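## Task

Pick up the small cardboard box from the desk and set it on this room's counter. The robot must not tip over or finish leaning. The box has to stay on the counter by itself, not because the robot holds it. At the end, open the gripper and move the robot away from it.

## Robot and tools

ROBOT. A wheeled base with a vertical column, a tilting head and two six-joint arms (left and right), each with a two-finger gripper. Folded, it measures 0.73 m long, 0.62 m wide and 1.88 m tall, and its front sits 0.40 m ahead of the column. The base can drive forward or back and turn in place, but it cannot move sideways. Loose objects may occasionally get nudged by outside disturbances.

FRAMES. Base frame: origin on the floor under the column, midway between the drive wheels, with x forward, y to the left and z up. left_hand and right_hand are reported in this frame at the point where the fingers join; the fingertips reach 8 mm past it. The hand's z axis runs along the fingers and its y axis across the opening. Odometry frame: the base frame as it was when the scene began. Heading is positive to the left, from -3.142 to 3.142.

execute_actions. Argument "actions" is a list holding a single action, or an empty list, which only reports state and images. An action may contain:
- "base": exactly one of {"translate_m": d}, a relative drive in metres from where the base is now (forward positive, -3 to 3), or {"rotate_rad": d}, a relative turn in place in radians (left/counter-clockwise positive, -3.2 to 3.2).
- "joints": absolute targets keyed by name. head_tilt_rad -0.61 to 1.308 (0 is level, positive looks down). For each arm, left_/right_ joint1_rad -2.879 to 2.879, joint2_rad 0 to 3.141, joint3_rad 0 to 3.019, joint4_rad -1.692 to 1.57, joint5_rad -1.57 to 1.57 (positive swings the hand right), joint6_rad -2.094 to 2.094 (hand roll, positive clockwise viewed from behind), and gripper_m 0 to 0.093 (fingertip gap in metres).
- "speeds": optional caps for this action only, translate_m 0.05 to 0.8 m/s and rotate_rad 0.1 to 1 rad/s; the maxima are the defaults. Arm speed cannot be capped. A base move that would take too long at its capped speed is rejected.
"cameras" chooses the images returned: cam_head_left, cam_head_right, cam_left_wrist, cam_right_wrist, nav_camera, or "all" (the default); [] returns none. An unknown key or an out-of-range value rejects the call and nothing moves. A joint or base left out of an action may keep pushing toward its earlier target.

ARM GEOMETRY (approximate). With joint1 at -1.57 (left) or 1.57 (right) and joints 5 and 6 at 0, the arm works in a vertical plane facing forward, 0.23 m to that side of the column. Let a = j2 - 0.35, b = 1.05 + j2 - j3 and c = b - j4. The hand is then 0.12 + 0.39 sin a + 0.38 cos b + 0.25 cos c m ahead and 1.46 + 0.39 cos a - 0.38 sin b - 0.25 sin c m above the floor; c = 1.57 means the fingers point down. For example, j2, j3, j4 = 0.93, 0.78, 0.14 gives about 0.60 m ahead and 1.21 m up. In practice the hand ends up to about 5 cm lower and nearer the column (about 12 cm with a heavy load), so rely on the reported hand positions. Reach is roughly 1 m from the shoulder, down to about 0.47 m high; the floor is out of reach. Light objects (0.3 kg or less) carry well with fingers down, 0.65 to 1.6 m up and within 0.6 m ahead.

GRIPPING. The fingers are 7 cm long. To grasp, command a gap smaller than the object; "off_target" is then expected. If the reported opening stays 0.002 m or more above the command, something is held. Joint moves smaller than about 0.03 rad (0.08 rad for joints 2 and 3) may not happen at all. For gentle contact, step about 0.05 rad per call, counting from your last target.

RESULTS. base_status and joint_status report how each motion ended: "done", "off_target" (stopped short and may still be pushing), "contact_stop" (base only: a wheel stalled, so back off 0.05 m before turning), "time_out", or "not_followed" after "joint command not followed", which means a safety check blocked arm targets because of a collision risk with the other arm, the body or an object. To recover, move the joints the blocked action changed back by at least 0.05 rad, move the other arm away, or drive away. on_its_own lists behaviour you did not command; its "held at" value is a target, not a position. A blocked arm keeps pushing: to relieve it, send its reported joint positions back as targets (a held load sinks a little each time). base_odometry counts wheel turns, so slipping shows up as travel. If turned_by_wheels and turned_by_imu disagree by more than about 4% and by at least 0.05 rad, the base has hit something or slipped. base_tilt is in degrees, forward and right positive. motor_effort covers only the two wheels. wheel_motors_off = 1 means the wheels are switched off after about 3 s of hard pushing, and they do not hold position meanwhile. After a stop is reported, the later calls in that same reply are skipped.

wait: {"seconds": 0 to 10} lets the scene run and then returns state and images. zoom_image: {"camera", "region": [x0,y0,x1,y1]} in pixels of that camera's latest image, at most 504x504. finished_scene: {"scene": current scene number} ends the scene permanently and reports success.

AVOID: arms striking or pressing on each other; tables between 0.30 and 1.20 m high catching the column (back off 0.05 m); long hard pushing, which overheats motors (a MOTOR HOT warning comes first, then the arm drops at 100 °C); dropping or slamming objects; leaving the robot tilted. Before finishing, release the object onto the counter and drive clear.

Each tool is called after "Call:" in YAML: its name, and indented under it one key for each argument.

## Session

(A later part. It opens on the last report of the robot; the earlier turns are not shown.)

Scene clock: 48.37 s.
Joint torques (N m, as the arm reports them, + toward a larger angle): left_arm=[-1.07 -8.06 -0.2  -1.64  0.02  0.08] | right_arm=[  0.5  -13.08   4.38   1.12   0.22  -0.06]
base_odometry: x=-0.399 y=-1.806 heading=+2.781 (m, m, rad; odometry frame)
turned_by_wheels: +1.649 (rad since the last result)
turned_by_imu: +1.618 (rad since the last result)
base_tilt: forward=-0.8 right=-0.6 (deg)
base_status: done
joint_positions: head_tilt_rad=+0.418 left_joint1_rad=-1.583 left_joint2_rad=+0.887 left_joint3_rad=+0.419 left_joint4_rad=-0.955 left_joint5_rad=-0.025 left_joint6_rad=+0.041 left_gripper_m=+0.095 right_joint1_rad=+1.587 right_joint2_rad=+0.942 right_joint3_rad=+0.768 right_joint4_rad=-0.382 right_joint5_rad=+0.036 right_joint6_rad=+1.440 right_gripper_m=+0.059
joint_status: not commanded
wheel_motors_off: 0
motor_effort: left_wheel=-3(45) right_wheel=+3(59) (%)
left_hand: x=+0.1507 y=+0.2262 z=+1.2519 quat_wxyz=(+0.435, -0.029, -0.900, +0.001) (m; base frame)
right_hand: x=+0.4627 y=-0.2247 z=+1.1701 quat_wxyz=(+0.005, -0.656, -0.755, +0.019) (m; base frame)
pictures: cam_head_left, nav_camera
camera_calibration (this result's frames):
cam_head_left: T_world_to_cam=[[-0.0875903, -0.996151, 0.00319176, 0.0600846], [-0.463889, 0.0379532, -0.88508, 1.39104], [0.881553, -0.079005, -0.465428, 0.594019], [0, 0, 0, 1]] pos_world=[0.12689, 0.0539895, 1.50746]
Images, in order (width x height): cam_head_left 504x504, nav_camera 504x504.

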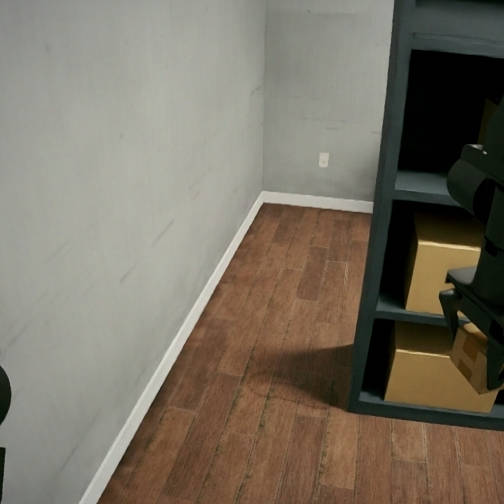

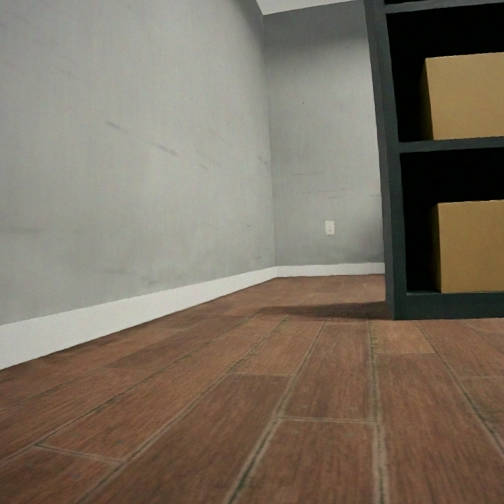

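Call:
execute_actions:
  actions:
    - {"base":{"rotate_rad":0.1}}
  cameras: []

Call:
execute_actions:
  actions:
    - {"base":{"translate_m":1.0}}
  cameras: []

Call:
execute_actions:
  actions:
    - {"base":{"rotate_rad":-0.36},"joints":{"head_tilt_rad":0.8}}
  cameras: ["cam_head_left","nav_camera"]

Scene clock: 50.80 s.
Joint torques (N m, as the arm reports them, + toward a larger angle): left_arm=[-1.46 -8.01 -0.3  -1.68  0.    0.06] | right_arm=[  0.31 -12.97   4.33   1.11   0.23  -0.07]
base_odometry: x=-0.399 y=-1.806 heading=+2.881 (m, m, rad; odometry frame)
turned_by_wheels: +0.099 (rad since the last result)
turned_by_imu: +0.097 (rad since the last result)
base_tilt: forward=-0.7 right=-0.7 (deg)
base_status: done
joint_positions: head_tilt_rad=+0.418 left_joint1_rad=-1.583 left_joint2_rad=+0.887 left_joint3_rad=+0.419 left_joint4_rad=-0.955 left_joint5_rad=-0.025 left_joint6_rad=+0.041 left_gripper_m=+0.095 right_joint1_rad=+1.586 right_joint2_rad=+0.942 right_joint3_rad=+0.768 right_joint4_rad=-0.382 right_joint5_rad=+0.036 right_joint6_rad=+1.440 right_gripper_m=+0.059
joint_status: not commanded
wheel_motors_off: 0
motor_effort: left_wheel=-3(28) right_wheel=+4(28) (%)
left_hand: x=+0.1507 y=+0.2262 z=+1.2519 quat_wxyz=(+0.435, -0.029, -0.900, +0.001) (m; base frame)
right_hand: x=+0.4627 y=-0.2248 z=+1.1701 quat_wxyz=(+0.005, -0.656, -0.755, +0.019) (m; base frame)
pictures: none
No camera images: the call's "cameras" was empty. Leave "cameras" out to get every camera's image.

Scene clock: 54.00 s.
Joint torques (N m, as the arm reports them, + toward a larger angle): left_arm=[-1.36 -8.18 -0.4  -1.65  0.02  0.07] | right_arm=[  0.33 -12.67   4.09   1.15   0.23  -0.07]
base_odometry: x=-1.365 y=-1.549 heading=+2.881 (m, m, rad; odometry frame)
turned_by_wheels: +0.000 (rad since the last result)
turned_by_imu: +0.000 (rad since the last result)
base_tilt: forward=-0.7 right=-0.6 (deg)
base_status: done
joint_positions: head_tilt_rad=+0.418 left_joint1_rad=-1.583 left_joint2_rad=+0.887 left_joint3_rad=+0.422 left_joint4_rad=-0.955 left_joint5_rad=-0.025 left_joint6_rad=+0.041 left_gripper_m=+0.095 right_joint1_rad=+1.586 right_joint2_rad=+0.940 right_joint3_rad=+0.772 right_joint4_rad=-0.382 right_joint5_rad=+0.036 right_joint6_rad=+1.440 right_gripper_m=+0.059
joint_status: not commanded
wheel_motors_off: 0
motor_effort: left_wheel=+0(68) right_wheel=+0(62) (%)
left_hand: x=+0.1526 y=+0.2262 z=+1.2513 quat_wxyz=(+0.433, -0.029, -0.901, +0.001) (m; base frame)
right_hand: x=+0.4656 y=-0.2248 z=+1.1714 quat_wxyz=(+0.003, -0.656, -0.755, +0.017) (m; base frame)
pictures: none
No camera images: the call's "cameras" was empty. Leave "cameras" out to get every camera's image.

Scene clock: 55.60 s.
Joint torques (N m, as the arm reports them, + toward a larger angle): left_arm=[-1.46 -8.02 -0.49 -1.61  0.01  0.06] | right_arm=[  0.73 -12.82   4.03   1.13   0.22  -0.06]
base_odometry: x=-1.365 y=-1.549 heading=+2.522 (m, m, rad; odometry frame)
turned_by_wheels: -0.359 (rad since the last result)
turned_by_imu: -0.348 (rad since the last result)
base_tilt: forward=-0.8 right=-0.6 (deg)
base_status: done
joint_positions: head_tilt_rad=+0.802 left_joint1_rad=-1.583 left_joint2_rad=+0.887 left_joint3_rad=+0.422 left_joint4_rad=-0.955 left_joint5_rad=-0.025 left_joint6_rad=+0.041 left_gripper_m=+0.095 right_joint1_rad=+1.586 right_joint2_rad=+0.940 right_joint3_rad=+0.772 right_joint4_rad=-0.382 right_joint5_rad=+0.036 right_joint6_rad=+1.440 right_gripper_m=+0.059
joint_status: all done
wheel_motors_off: 0
motor_effort: left_wheel=+0(44) right_wheel=-3(57) (%)
left_hand: x=+0.1526 y=+0.2262 z=+1.2513 quat_wxyz=(+0.433, -0.029, -0.901, +0.001) (m; base frame)
right_hand: x=+0.4656 y=-0.2248 z=+1.1714 quat_wxyz=(+0.003, -0.656, -0.755, +0.017) (m; base frame)
pictures: cam_head_left, nav_camera
camera_calibration (this result's frames):
cam_head_left: T_world_to_cam=[[-0.0800364, -0.996151, 0.0357271, 0.00960247], [-0.76131, 0.0379532, -0.647277, 1.03969], [0.643429, -0.079005, -0.761418, 1.06175], [0, 0, 0, 1]] pos_world=[0.109134, 0.0539895, 1.48106]
Images, in order (width x height): cam_head_left 504x504, nav_camera 504x504.

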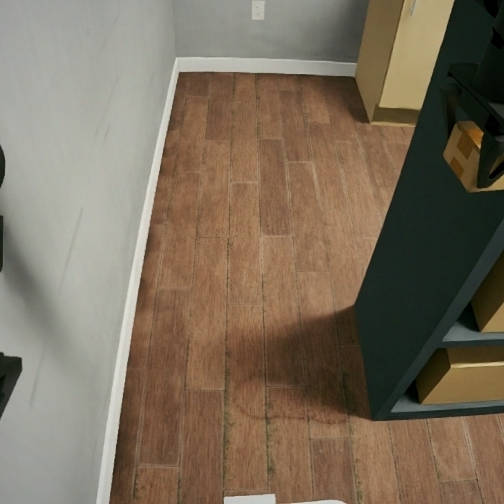

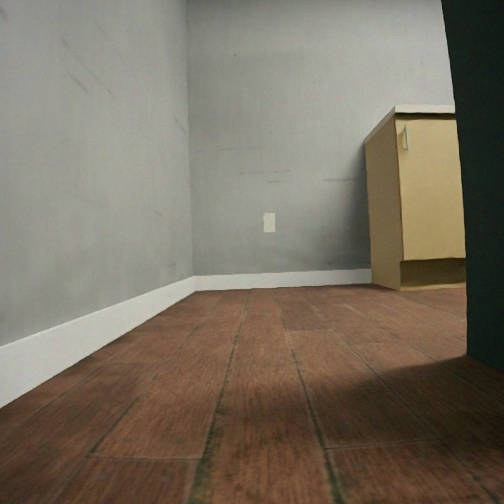

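Call:
execute_actions:
  actions:
    - {"base":{"rotate_rad":0.02},"joints":{"right_joint6_rad":0.0}}
  cameras: []

Call:
execute_actions:
  actions:
    - {"base":{"translate_m":1.65},"speeds":{"translate_m":0.5}}
  cameras: ["cam_head_left","nav_camera"]

Call:
execute_actions:
  actions:
    - {"base":{"rotate_rad":-0.8}}
  cameras: ["cam_head_left","nav_camera"]

Scene clock: 58.30 s.
Joint torques (N m, as the arm reports them, + toward a larger angle): left_arm=[-1.74 -8.38 -0.43 -1.63  0.    0.07] | right_arm=[  0.4  -13.04   4.12   1.22   0.12  -0.07]
base_odometry: x=-1.365 y=-1.549 heading=+2.541 (m, m, rad; odometry frame)
turned_by_wheels: +0.019 (rad since the last result)
turned_by_imu: +0.018 (rad since the last result)
base_tilt: forward=-0.7 right=-0.7 (deg)
base_status: done
joint_positions: head_tilt_rad=+0.802 left_joint1_rad=-1.583 left_joint2_rad=+0.887 left_joint3_rad=+0.422 left_joint4_rad=-0.955 left_joint5_rad=-0.025 left_joint6_rad=+0.041 left_gripper_m=+0.095 right_joint1_rad=+1.586 right_joint2_rad=+0.940 right_joint3_rad=+0.772 right_joint4_rad=-0.382 right_joint5_rad=+0.036 right_joint6_rad=+0.010 right_gripper_m=+0.059
joint_status: all done
wheel_motors_off: 0
motor_effort: left_wheel=+0(16) right_wheel=+3(27) (%)
left_hand: x=+0.1526 y=+0.2262 z=+1.2513 quat_wxyz=(+0.433, -0.029, -0.901, +0.001) (m; base frame)
right_hand: x=+0.4656 y=-0.2248 z=+1.1714 quat_wxyz=(+0.013, -0.001, -1.000, +0.011) (m; base frame)
pictures: none
No camera images: the call's "cameras" was empty. Leave "cameras" out to get every camera's image.

Scene clock: 63.23 s.
Joint torques (N m, as the arm reports them, + toward a larger angle): left_arm=[-1.19 -7.92 -0.38 -1.68  0.01  0.07] | right_arm=[  0.38 -12.73   4.13   1.22   0.11  -0.07]
base_odometry: x=-2.726 y=-0.616 heading=+2.540 (m, m, rad; odometry frame)
turned_by_wheels: -0.001 (rad since the last result)
turned_by_imu: -0.003 (rad since the last result)
base_tilt: forward=-0.7 right=-0.7 (deg)
base_status: done
joint_positions: head_tilt_rad=+0.803 left_joint1_rad=-1.583 left_joint2_rad=+0.887 left_joint3_rad=+0.421 left_joint4_rad=-0.955 left_joint5_rad=-0.025 left_joint6_rad=+0.041 left_gripper_m=+0.095 right_joint1_rad=+1.586 right_joint2_rad=+0.937 right_joint3_rad=+0.772 right_joint4_rad=-0.382 right_joint5_rad=+0.036 right_joint6_rad=+0.010 right_gripper_m=+0.059
joint_status: not commanded
wheel_motors_off: 0
motor_effort: left_wheel=-2(50) right_wheel=+2(76) (%)
left_hand: x=+0.1518 y=+0.2262 z=+1.2516 quat_wxyz=(+0.434, -0.029, -0.901, +0.001) (m; base frame)
right_hand: x=+0.4664 y=-0.2248 z=+1.1722 quat_wxyz=(+0.012, -0.001, -1.000, +0.011) (m; base frame)
pictures: cam_head_left, nav_camera
camera_calibration (this result's frames):
cam_head_left: T_world_to_cam=[[-0.0800045, -0.996151, 0.0357984, 0.00949099], [-0.761887, 0.0379532, -0.646597, 1.03867], [0.64275, -0.079005, -0.761991, 1.06267], [0, 0, 0, 1]] pos_world=[0.109081, 0.0539895, 1.48101]
Images, in order (width x height): cam_head_left 504x504, nav_camera 504x504.

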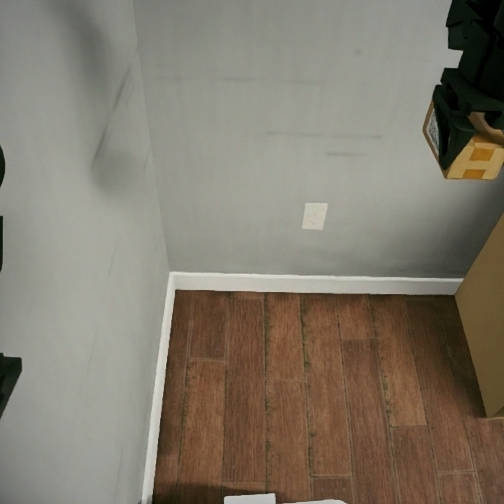

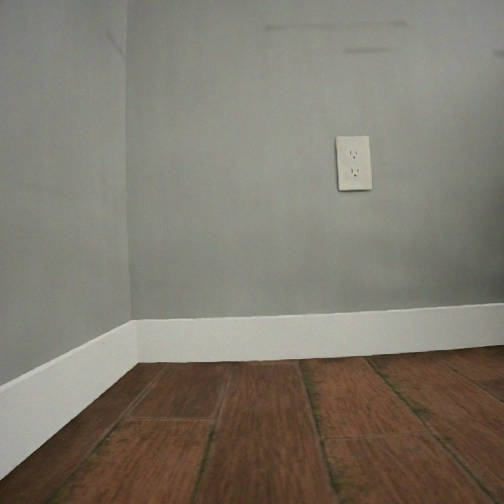

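Scene clock: 65.47 s.
Joint torques (N m, as the arm reports them, + toward a larger angle): left_arm=[-1.27 -7.89 -0.58 -1.66  0.    0.09] | right_arm=[  0.8  -12.77   4.41   1.19   0.06  -0.06]
base_odometry: x=-2.726 y=-0.616 heading=+1.743 (m, m, rad; odometry frame)
turned_by_wheels: -0.797 (rad since the last result)
turned_by_imu: -0.503 (rad since the last result)
base_tilt: forward=-0.7 right=-0.6 (deg)
base_status: done
joint_positions: head_tilt_rad=+0.803 left_joint1_rad=-1.583 left_joint2_rad=+0.887 left_joint3_rad=+0.423 left_joint4_rad=-0.955 left_joint5_rad=-0.025 left_joint6_rad=+0.041 left_gripper_m=+0.095 right_joint1_rad=+1.581 right_joint2_rad=+0.935 right_joint3_rad=+0.769 right_joint4_rad=-0.382 right_joint5_rad=+0.037 right_joint6_rad=+0.009 right_gripper_m=+0.059
joint_status: not commanded
wheel_motors_off: 0
motor_effort: left_wheel=+0(65) right_wheel=+0(76) (%)
left_hand: x=+0.1533 y=+0.2261 z=+1.2511 quat_wxyz=(+0.432, -0.029, -0.901, +0.001) (m; base frame)
right_hand: x=+0.4652 y=-0.2275 z=+1.1725 quat_wxyz=(+0.012, -0.002, -1.000, +0.014) (m; base frame)
pictures: cam_head_left, nav_camera
camera_calibration (this result's frames):
cam_head_left: T_world_to_cam=[[-0.0800019, -0.996151, 0.0358043, 0.0094819], [-0.761934, 0.0379532, -0.646542, 1.03859], [0.642695, -0.079005, -0.762038, 1.06274], [0, 0, 0, 1]] pos_world=[0.109077, 0.0539895, 1.481]
Images, in order (width x height): cam_head_left 504x504, nav_camera 504x504.

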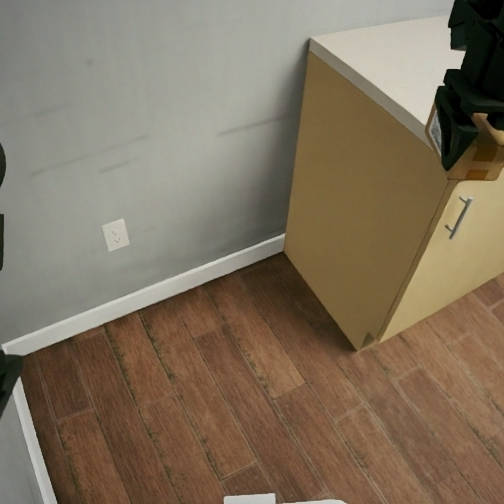

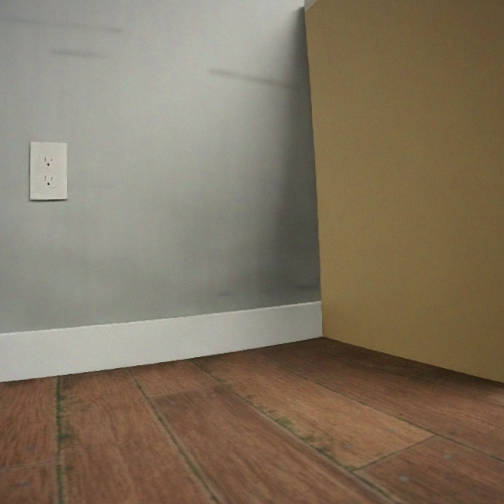

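Call:
execute_actions:
  actions:
    - {"base":{"translate_m":0.3}}
  cameras: []

Call:
execute_actions:
  actions:
    - {"base":{"rotate_rad":-0.4},"speeds":{"rotate_rad":0.4},"joints":{"right_joint2_rad":1.3,"right_joint3_rad":1.65,"right_joint4_rad":-0.87}}

Scene clock: 68.57 s.
Joint torques (N m, as the arm reports them, + toward a larger angle): left_arm=[-1.38 -8.08 -0.53 -1.58  0.01  0.07] | right_arm=[  0.81 -12.85   4.31   1.16   0.05  -0.06]
base_odometry: x=-2.777 y=-0.320 heading=+1.741 (m, m, rad; odometry frame)
turned_by_wheels: -0.001 (rad since the last result)
turned_by_imu: -0.003 (rad since the last result)
base_tilt: forward=-0.7 right=-0.6 (deg)
base_status: done
joint_positions: head_tilt_rad=+0.803 left_joint1_rad=-1.583 left_joint2_rad=+0.887 left_joint3_rad=+0.423 left_joint4_rad=-0.955 left_joint5_rad=-0.025 left_joint6_rad=+0.041 left_gripper_m=+0.095 right_joint1_rad=+1.581 right_joint2_rad=+0.935 right_joint3_rad=+0.772 right_joint4_rad=-0.382 right_joint5_rad=+0.037 right_joint6_rad=+0.009 right_gripper_m=+0.059
joint_status: not commanded
wheel_motors_off: 0
motor_effort: left_wheel=-2(58) right_wheel=+1(72) (%)
left_hand: x=+0.1532 y=+0.2261 z=+1.2511 quat_wxyz=(+0.433, -0.029, -0.901, +0.001) (m; base frame)
right_hand: x=+0.4668 y=-0.2275 z=+1.1728 quat_wxyz=(+0.011, -0.002, -1.000, +0.014) (m; base frame)
pictures: none
No camera images: the call's "cameras" was empty. Leave "cameras" out to get every camera's image.

Scene clock: 70.40 s.
Joint torques (N m, as the arm reports them, + toward a larger angle): left_arm=[-1.45 -8.13 -0.54 -1.63  0.    0.07] | right_arm=[  1.   -20.54   8.78   0.08   0.05  -0.06]
base_odometry: x=-2.777 y=-0.320 heading=+1.342 (m, m, rad; odometry frame)
turned_by_wheels: -0.399 (rad since the last result)
turned_by_imu: -0.387 (rad since the last result)
base_tilt: forward=-0.8 right=-0.6 (deg)
base_status: done
joint_positions: head_tilt_rad=+0.803 left_joint1_rad=-1.583 left_joint2_rad=+0.887 left_joint3_rad=+0.423 left_joint4_rad=-0.955 left_joint5_rad=-0.025 left_joint6_rad=+0.041 left_gripper_m=+0.095 right_joint1_rad=+1.582 right_joint2_rad=+1.294 right_joint3_rad=+1.633 right_joint4_rad=-0.853 right_joint5_rad=+0.037 right_joint6_rad=+0.009 right_gripper_m=+0.059
joint_status: all done
wheel_motors_off: 0
motor_effort: left_wheel=+0(45) right_wheel=-5(54) (%)
left_hand: x=+0.1532 y=+0.2261 z=+1.2511 quat_wxyz=(+0.433, -0.029, -0.901, +0.001) (m; base frame)
right_hand: x=+0.7287 y=-0.2256 z=+1.1862 quat_wxyz=(-0.005, -0.002, -1.000, +0.014) (m; base frame)
pictures: cam_head_left, cam_head_right, cam_left_wrist, cam_right_wrist, nav_camera
camera_calibration (this result's frames):
cam_head_left: T_world_to_cam=[[-0.0799968, -0.996151, 0.0358155, 0.00946431], [-0.762025, 0.0379532, -0.646435, 1.03843], [0.642588, -0.079005, -0.762128, 1.06289], [0, 0, 0, 1]] pos_world=[0.109069, 0.0539895, 1.48099]
cam_head_right: T_world_to_cam=[[-0.0651078, -0.997482, 0.0281288, -0.0819439], [-0.749902, 0.0303117, -0.660855, 1.05363], [0.658338, -0.0641206, -0.749987, 1.0401], [0, 0, 0, 1]] pos_world=[0.100052, -0.0469833, 1.47866]
cam_left_wrist: T_world_to_cam=[[-0.0528841, -0.998479, 0.0155823, 0.216297], [-0.0503025, 0.0182479, 0.998567, -1.24203], [-0.997333, 0.0520245, -0.051191, 0.328527], [0, 0, 0, 1]] pos_world=[0.276612, 0.221541, 1.2537]
cam_right_wrist: T_world_to_cam=[[-0.0075249, -0.999772, 0.0200068, -0.24493], [-0.803557, 0.017954, 0.594957, -0.113741], [-0.595181, -0.0115996, -0.803508, 1.50656], [0, 0, 0, 1]] pos_world=[0.803433, -0.225357, 1.2831]
Images, in order (width x height): cam_head_left 504x504, cam_head_right 504x504, cam_left_wrist 504x504, cam_right_wrist 504x504, nav_camera 504x504.

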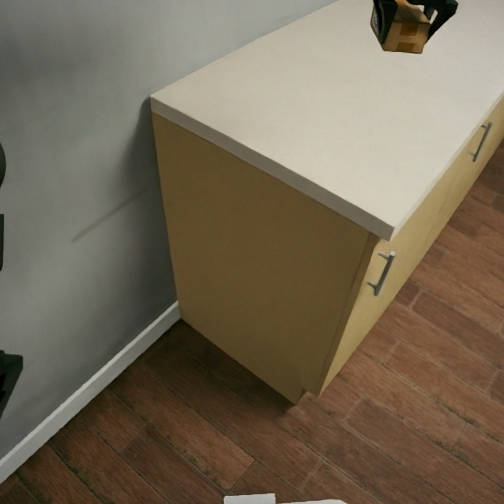

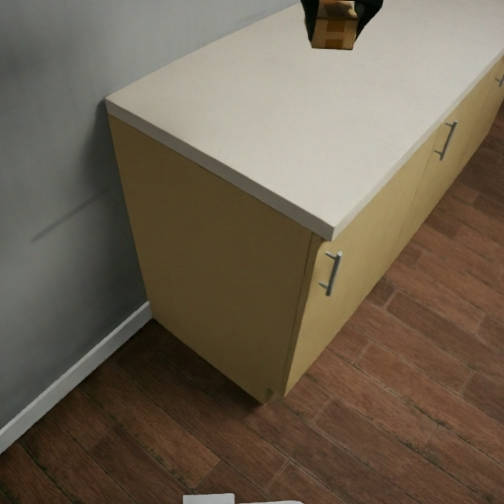

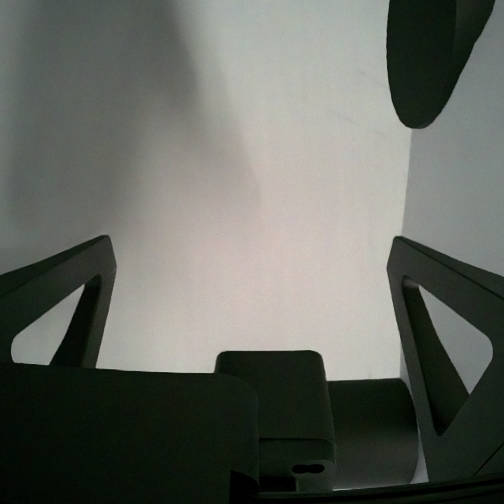

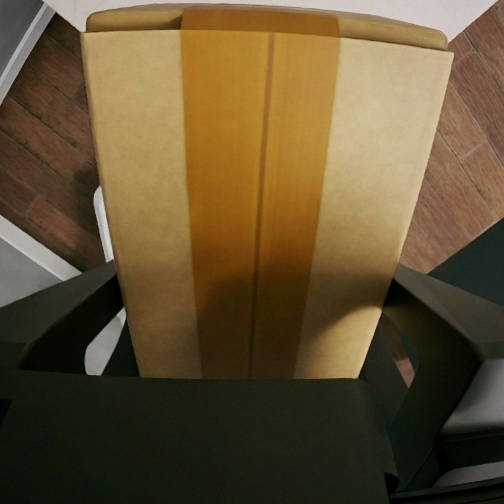

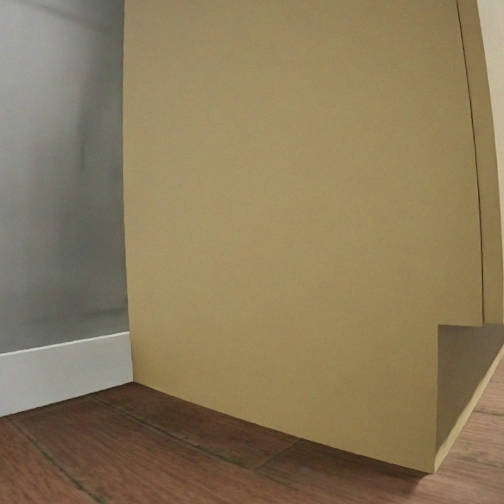

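Call:
execute_actions:
  actions:
    - {"base":{"translate_m":0.15},"joints":{"right_joint2_rad":1.9,"right_joint3_rad":2.29,"right_joint4_rad":-0.89}}
  cameras: ["cam_head_left","cam_head_right"]

Scene clock: 73.00 s.
Joint torques (N m, as the arm reports them, + toward a larger angle): left_arm=[-1.27 -8.1  -0.58 -1.63 -0.01  0.06] | right_arm=[  0.93 -25.92  11.01   0.31   0.06  -0.06]
base_odometry: x=-2.743 y=-0.174 heading=+1.340 (m, m, rad; odometry frame)
turned_by_wheels: -0.002 (rad since the last result)
turned_by_imu: -0.003 (rad since the last result)
base_tilt: forward=-0.7 right=-0.7 (deg)
base_status: done
joint_positions: head_tilt_rad=+0.803 left_joint1_rad=-1.583 left_joint2_rad=+0.887 left_joint3_rad=+0.423 left_joint4_rad=-0.955 left_joint5_rad=-0.025 left_joint6_rad=+0.041 left_gripper_m=+0.095 right_joint1_rad=+1.584 right_joint2_rad=+1.916 right_joint3_rad=+2.248 right_joint4_rad=-0.881 right_joint5_rad=+0.037 right_joint6_rad=+0.009 right_gripper_m=+0.059
joint_status: all done
wheel_motors_off: 0
motor_effort: left_wheel=-2(59) right_wheel=+2(67) (%)
left_hand: x=+0.1531 y=+0.2261 z=+1.2511 quat_wxyz=(+0.433, -0.029, -0.901, +0.001) (m; base frame)
right_hand: x=+0.7910 y=-0.2219 z=+0.9606 quat_wxyz=(+0.012, -0.001, -1.000, +0.013) (m; base frame)
pictures: cam_head_left, cam_head_right
camera_calibration (this result's frames):
cam_head_left: T_world_to_cam=[[-0.0799965, -0.996151, 0.0358163, 0.00946308], [-0.762031, 0.0379532, -0.646427, 1.03842], [0.64258, -0.079005, -0.762135, 1.0629], [0, 0, 0, 1]] pos_world=[0.109068, 0.0539895, 1.48099]
cam_head_right: T_world_to_cam=[[-0.0651075, -0.997482, 0.0281295, -0.0819449], [-0.749908, 0.0303117, -0.660847, 1.05362], [0.65833, -0.0641206, -0.749993, 1.04011], [0, 0, 0, 1]] pos_world=[0.100051, -0.0469833, 1.47866]
Images, in order (width x height): cam_head_left 504x504, cam_head_right 504x504.

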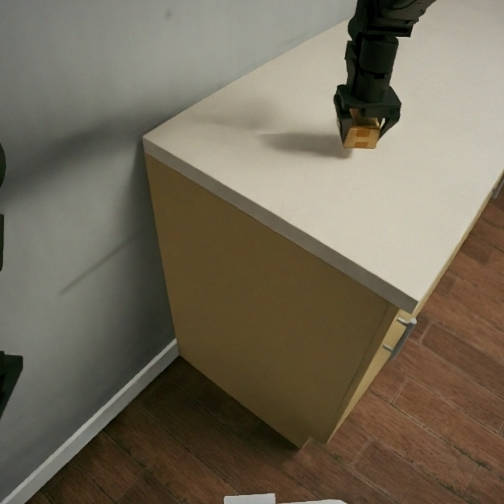

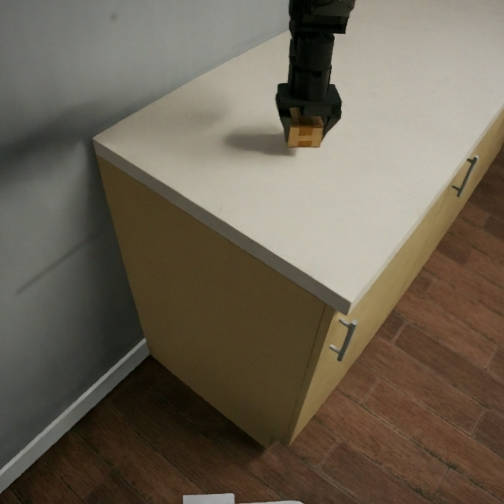

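Call:
execute_actions:
  actions:
    - {"joints":{"right_joint2_rad":1.94}}
  cameras: ["cam_head_left"]

Scene clock: 74.17 s.
Joint torques (N m, as the arm reports them, + toward a larger angle): left_arm=[-1.35 -8.33 -0.59 -1.61  0.    0.07] | right_arm=[  1.02 -24.12  10.86   0.27   0.06  -0.07]
base_odometry: x=-2.743 y=-0.174 heading=+1.340 (m, m, rad; odometry frame)
turned_by_wheels: +0.000 (rad since the last result)
turned_by_imu: +0.000 (rad since the last result)
base_tilt: forward=-0.7 right=-0.6 (deg)
base_status: not commanded
joint_positions: head_tilt_rad=+0.803 left_joint1_rad=-1.583 left_joint2_rad=+0.887 left_joint3_rad=+0.423 left_joint4_rad=-0.955 left_joint5_rad=-0.025 left_joint6_rad=+0.041 left_gripper_m=+0.095 right_joint1_rad=+1.584 right_joint2_rad=+1.937 right_joint3_rad=+2.248 right_joint4_rad=-0.881 right_joint5_rad=+0.037 right_joint6_rad=+0.009 right_gripper_m=+0.059
joint_status: all done
wheel_motors_off: 0
motor_effort: left_wheel=-2(2) right_wheel=+2(2) (%)
left_hand: x=+0.1531 y=+0.2261 z=+1.2511 quat_wxyz=(+0.433, -0.029, -0.901, +0.001) (m; base frame)
right_hand: x=+0.7805 y=-0.2218 z=+0.9467 quat_wxyz=(+0.023, -0.001, -1.000, +0.013) (m; base frame)
pictures: cam_head_left
camera_calibration (this result's frames):
cam_head_left: T_world_to_cam=[[-0.0799965, -0.996151, 0.0358163, 0.00946308], [-0.762031, 0.0379532, -0.646427, 1.03842], [0.64258, -0.079005, -0.762134, 1.0629], [0, 0, 0, 1]] pos_world=[0.109068, 0.0539895, 1.48099]
Images, in order (width x height): cam_head_left 504x504.

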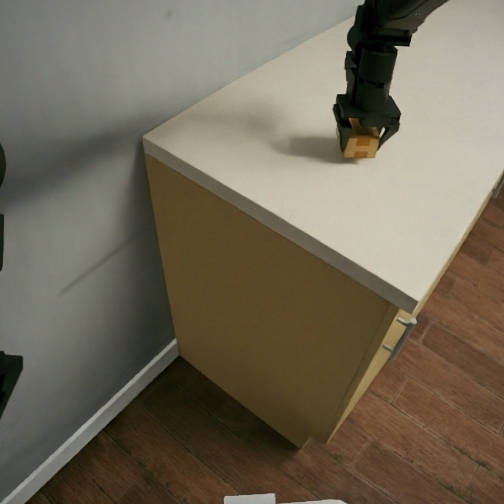

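Probably touching.

Call:
execute_actions:
  actions:
    - {"joints":{"right_gripper_m":0.093}}
  cameras: []

Call:
execute_actions:
  actions:
    - {"joints":{"right_joint2_rad":1.5}}
  cameras: []

Call:
execute_actions:
  actions:
    - {"base":{"translate_m":-0.15},"joints":{"right_joint2_rad":0.93,"right_joint3_rad":0.78,"right_joint4_rad":-0.37}}
  cameras: ["cam_head_left"]

Call:
finished_scene:
  scene: 1

Scene clock: 76.30 s.
Joint torques (N m, as the arm reports them, + toward a larger angle): left_arm=[-1.12 -8.16 -0.55 -1.64  0.    0.06] | right_arm=[  1.05 -24.49  10.82   0.28   0.05  -0.07]
base_odometry: x=-2.743 y=-0.174 heading=+1.340 (m, m, rad; odometry frame)
turned_by_wheels: +0.000 (rad since the last result)
turned_by_imu: -0.001 (rad since the last result)
base_tilt: forward=-0.8 right=-0.6 (deg)
base_status: not commanded
joint_positions: head_tilt_rad=+0.803 left_joint1_rad=-1.583 left_joint2_rad=+0.887 left_joint3_rad=+0.423 left_joint4_rad=-0.955 left_joint5_rad=-0.025 left_joint6_rad=+0.041 left_gripper_m=+0.095 right_joint1_rad=+1.584 right_joint2_rad=+1.937 right_joint3_rad=+2.248 right_joint4_rad=-0.881 right_joint5_rad=+0.037 right_joint6_rad=+0.009 right_gripper_m=+0.093
joint_status: all done
wheel_motors_off: 0
motor_effort: left_wheel=-2(2) right_wheel=+2(2) (%)
left_hand: x=+0.1531 y=+0.2261 z=+1.2511 quat_wxyz=(+0.433, -0.029, -0.901, +0.001) (m; base frame)
right_hand: x=+0.7805 y=-0.2218 z=+0.9467 quat_wxyz=(+0.023, -0.001, -1.000, +0.013) (m; base frame)
pictures: none
No camera images: the call's "cameras" was empty. Leave "cameras" out to get every camera's image.

Scene clock: 78.27 s.
Joint torques (N m, as the arm reports them, + toward a larger angle): left_arm=[-1.35 -8.42 -0.5  -1.6   0.    0.06] | right_arm=[  0.82 -27.05  10.37   1.19   0.05  -0.06]
base_odometry: x=-2.743 y=-0.174 heading=+1.340 (m, m, rad; odometry frame)
turned_by_wheels: +0.000 (rad since the last result)
turned_by_imu: -0.001 (rad since the last result)
base_tilt: forward=-0.8 right=-0.7 (deg)
base_status: not commanded
joint_positions: head_tilt_rad=+0.803 left_joint1_rad=-1.583 left_joint2_rad=+0.887 left_joint3_rad=+0.423 left_joint4_rad=-0.955 left_joint5_rad=-0.025 left_joint6_rad=+0.041 left_gripper_m=+0.095 right_joint1_rad=+1.584 right_joint2_rad=+1.513 right_joint3_rad=+2.283 right_joint4_rad=-0.881 right_joint5_rad=+0.037 right_joint6_rad=+0.009 right_gripper_m=+0.093
joint_status: all done
wheel_motors_off: 0
motor_effort: left_wheel=-3(3) right_wheel=+3(3) (%)
left_hand: x=+0.1531 y=+0.2261 z=+1.2511 quat_wxyz=(+0.433, -0.029, -0.901, +0.001) (m; base frame)
right_hand: x=+0.9437 y=-0.2244 z=+1.2777 quat_wxyz=(-0.205, -0.006, -0.979, +0.011) (m; base frame)
pictures: none
No camera images: the call's "cameras" was empty. Leave "cameras" out to get every camera's image.

Scene clock: 80.17 s.
Joint torques (N m, as the arm reports them, + toward a larger angle): left_arm=[-1.2  -8.11 -0.25 -1.56  0.    0.05] | right_arm=[  0.61 -12.31   3.98   0.79   0.05  -0.07]
base_odometry: x=-2.777 y=-0.320 heading=+1.341 (m, m, rad; odometry frame)
turned_by_wheels: +0.000 (rad since the last result)
turned_by_imu: +0.000 (rad since the last result)
base_tilt: forward=-0.7 right=-0.6 (deg)
base_status: done
joint_positions: head_tilt_rad=+0.803 left_joint1_rad=-1.583 left_joint2_rad=+0.886 left_joint3_rad=+0.419 left_joint4_rad=-0.955 left_joint5_rad=-0.025 left_joint6_rad=+0.041 left_gripper_m=+0.095 right_joint1_rad=+1.584 right_joint2_rad=+0.931 right_joint3_rad=+0.776 right_joint4_rad=-0.370 right_joint5_rad=+0.037 right_joint6_rad=+0.009 right_gripper_m=+0.093
joint_status: all done
wheel_motors_off: 0
motor_effort: left_wheel=-1(56) right_wheel=-3(72) (%)
left_hand: x=+0.1513 y=+0.2261 z=+1.2518 quat_wxyz=(+0.434, -0.029, -0.900, +0.001) (m; base frame)
right_hand: x=+0.4735 y=-0.2263 z=+1.1750 quat_wxyz=(+0.000, -0.001, -1.000, +0.013) (m; base frame)
pictures: cam_head_left
camera_calibration (this result's frames):
cam_head_left: T_world_to_cam=[[-0.0799815, -0.996151, 0.0358496, 0.009411], [-0.7623, 0.0379532, -0.64611, 1.03794], [0.642262, -0.079005, -0.762402, 1.06332], [0, 0, 0, 1]] pos_world=[0.109043, 0.0539895, 1.48097]
Images, in order (width x height): cam_head_left 504x504.

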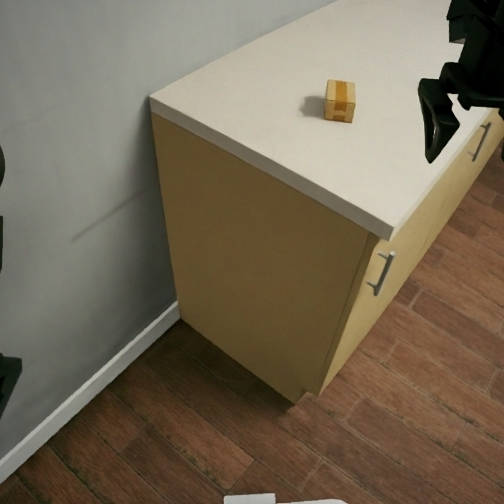

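The scene is finished: the task was done.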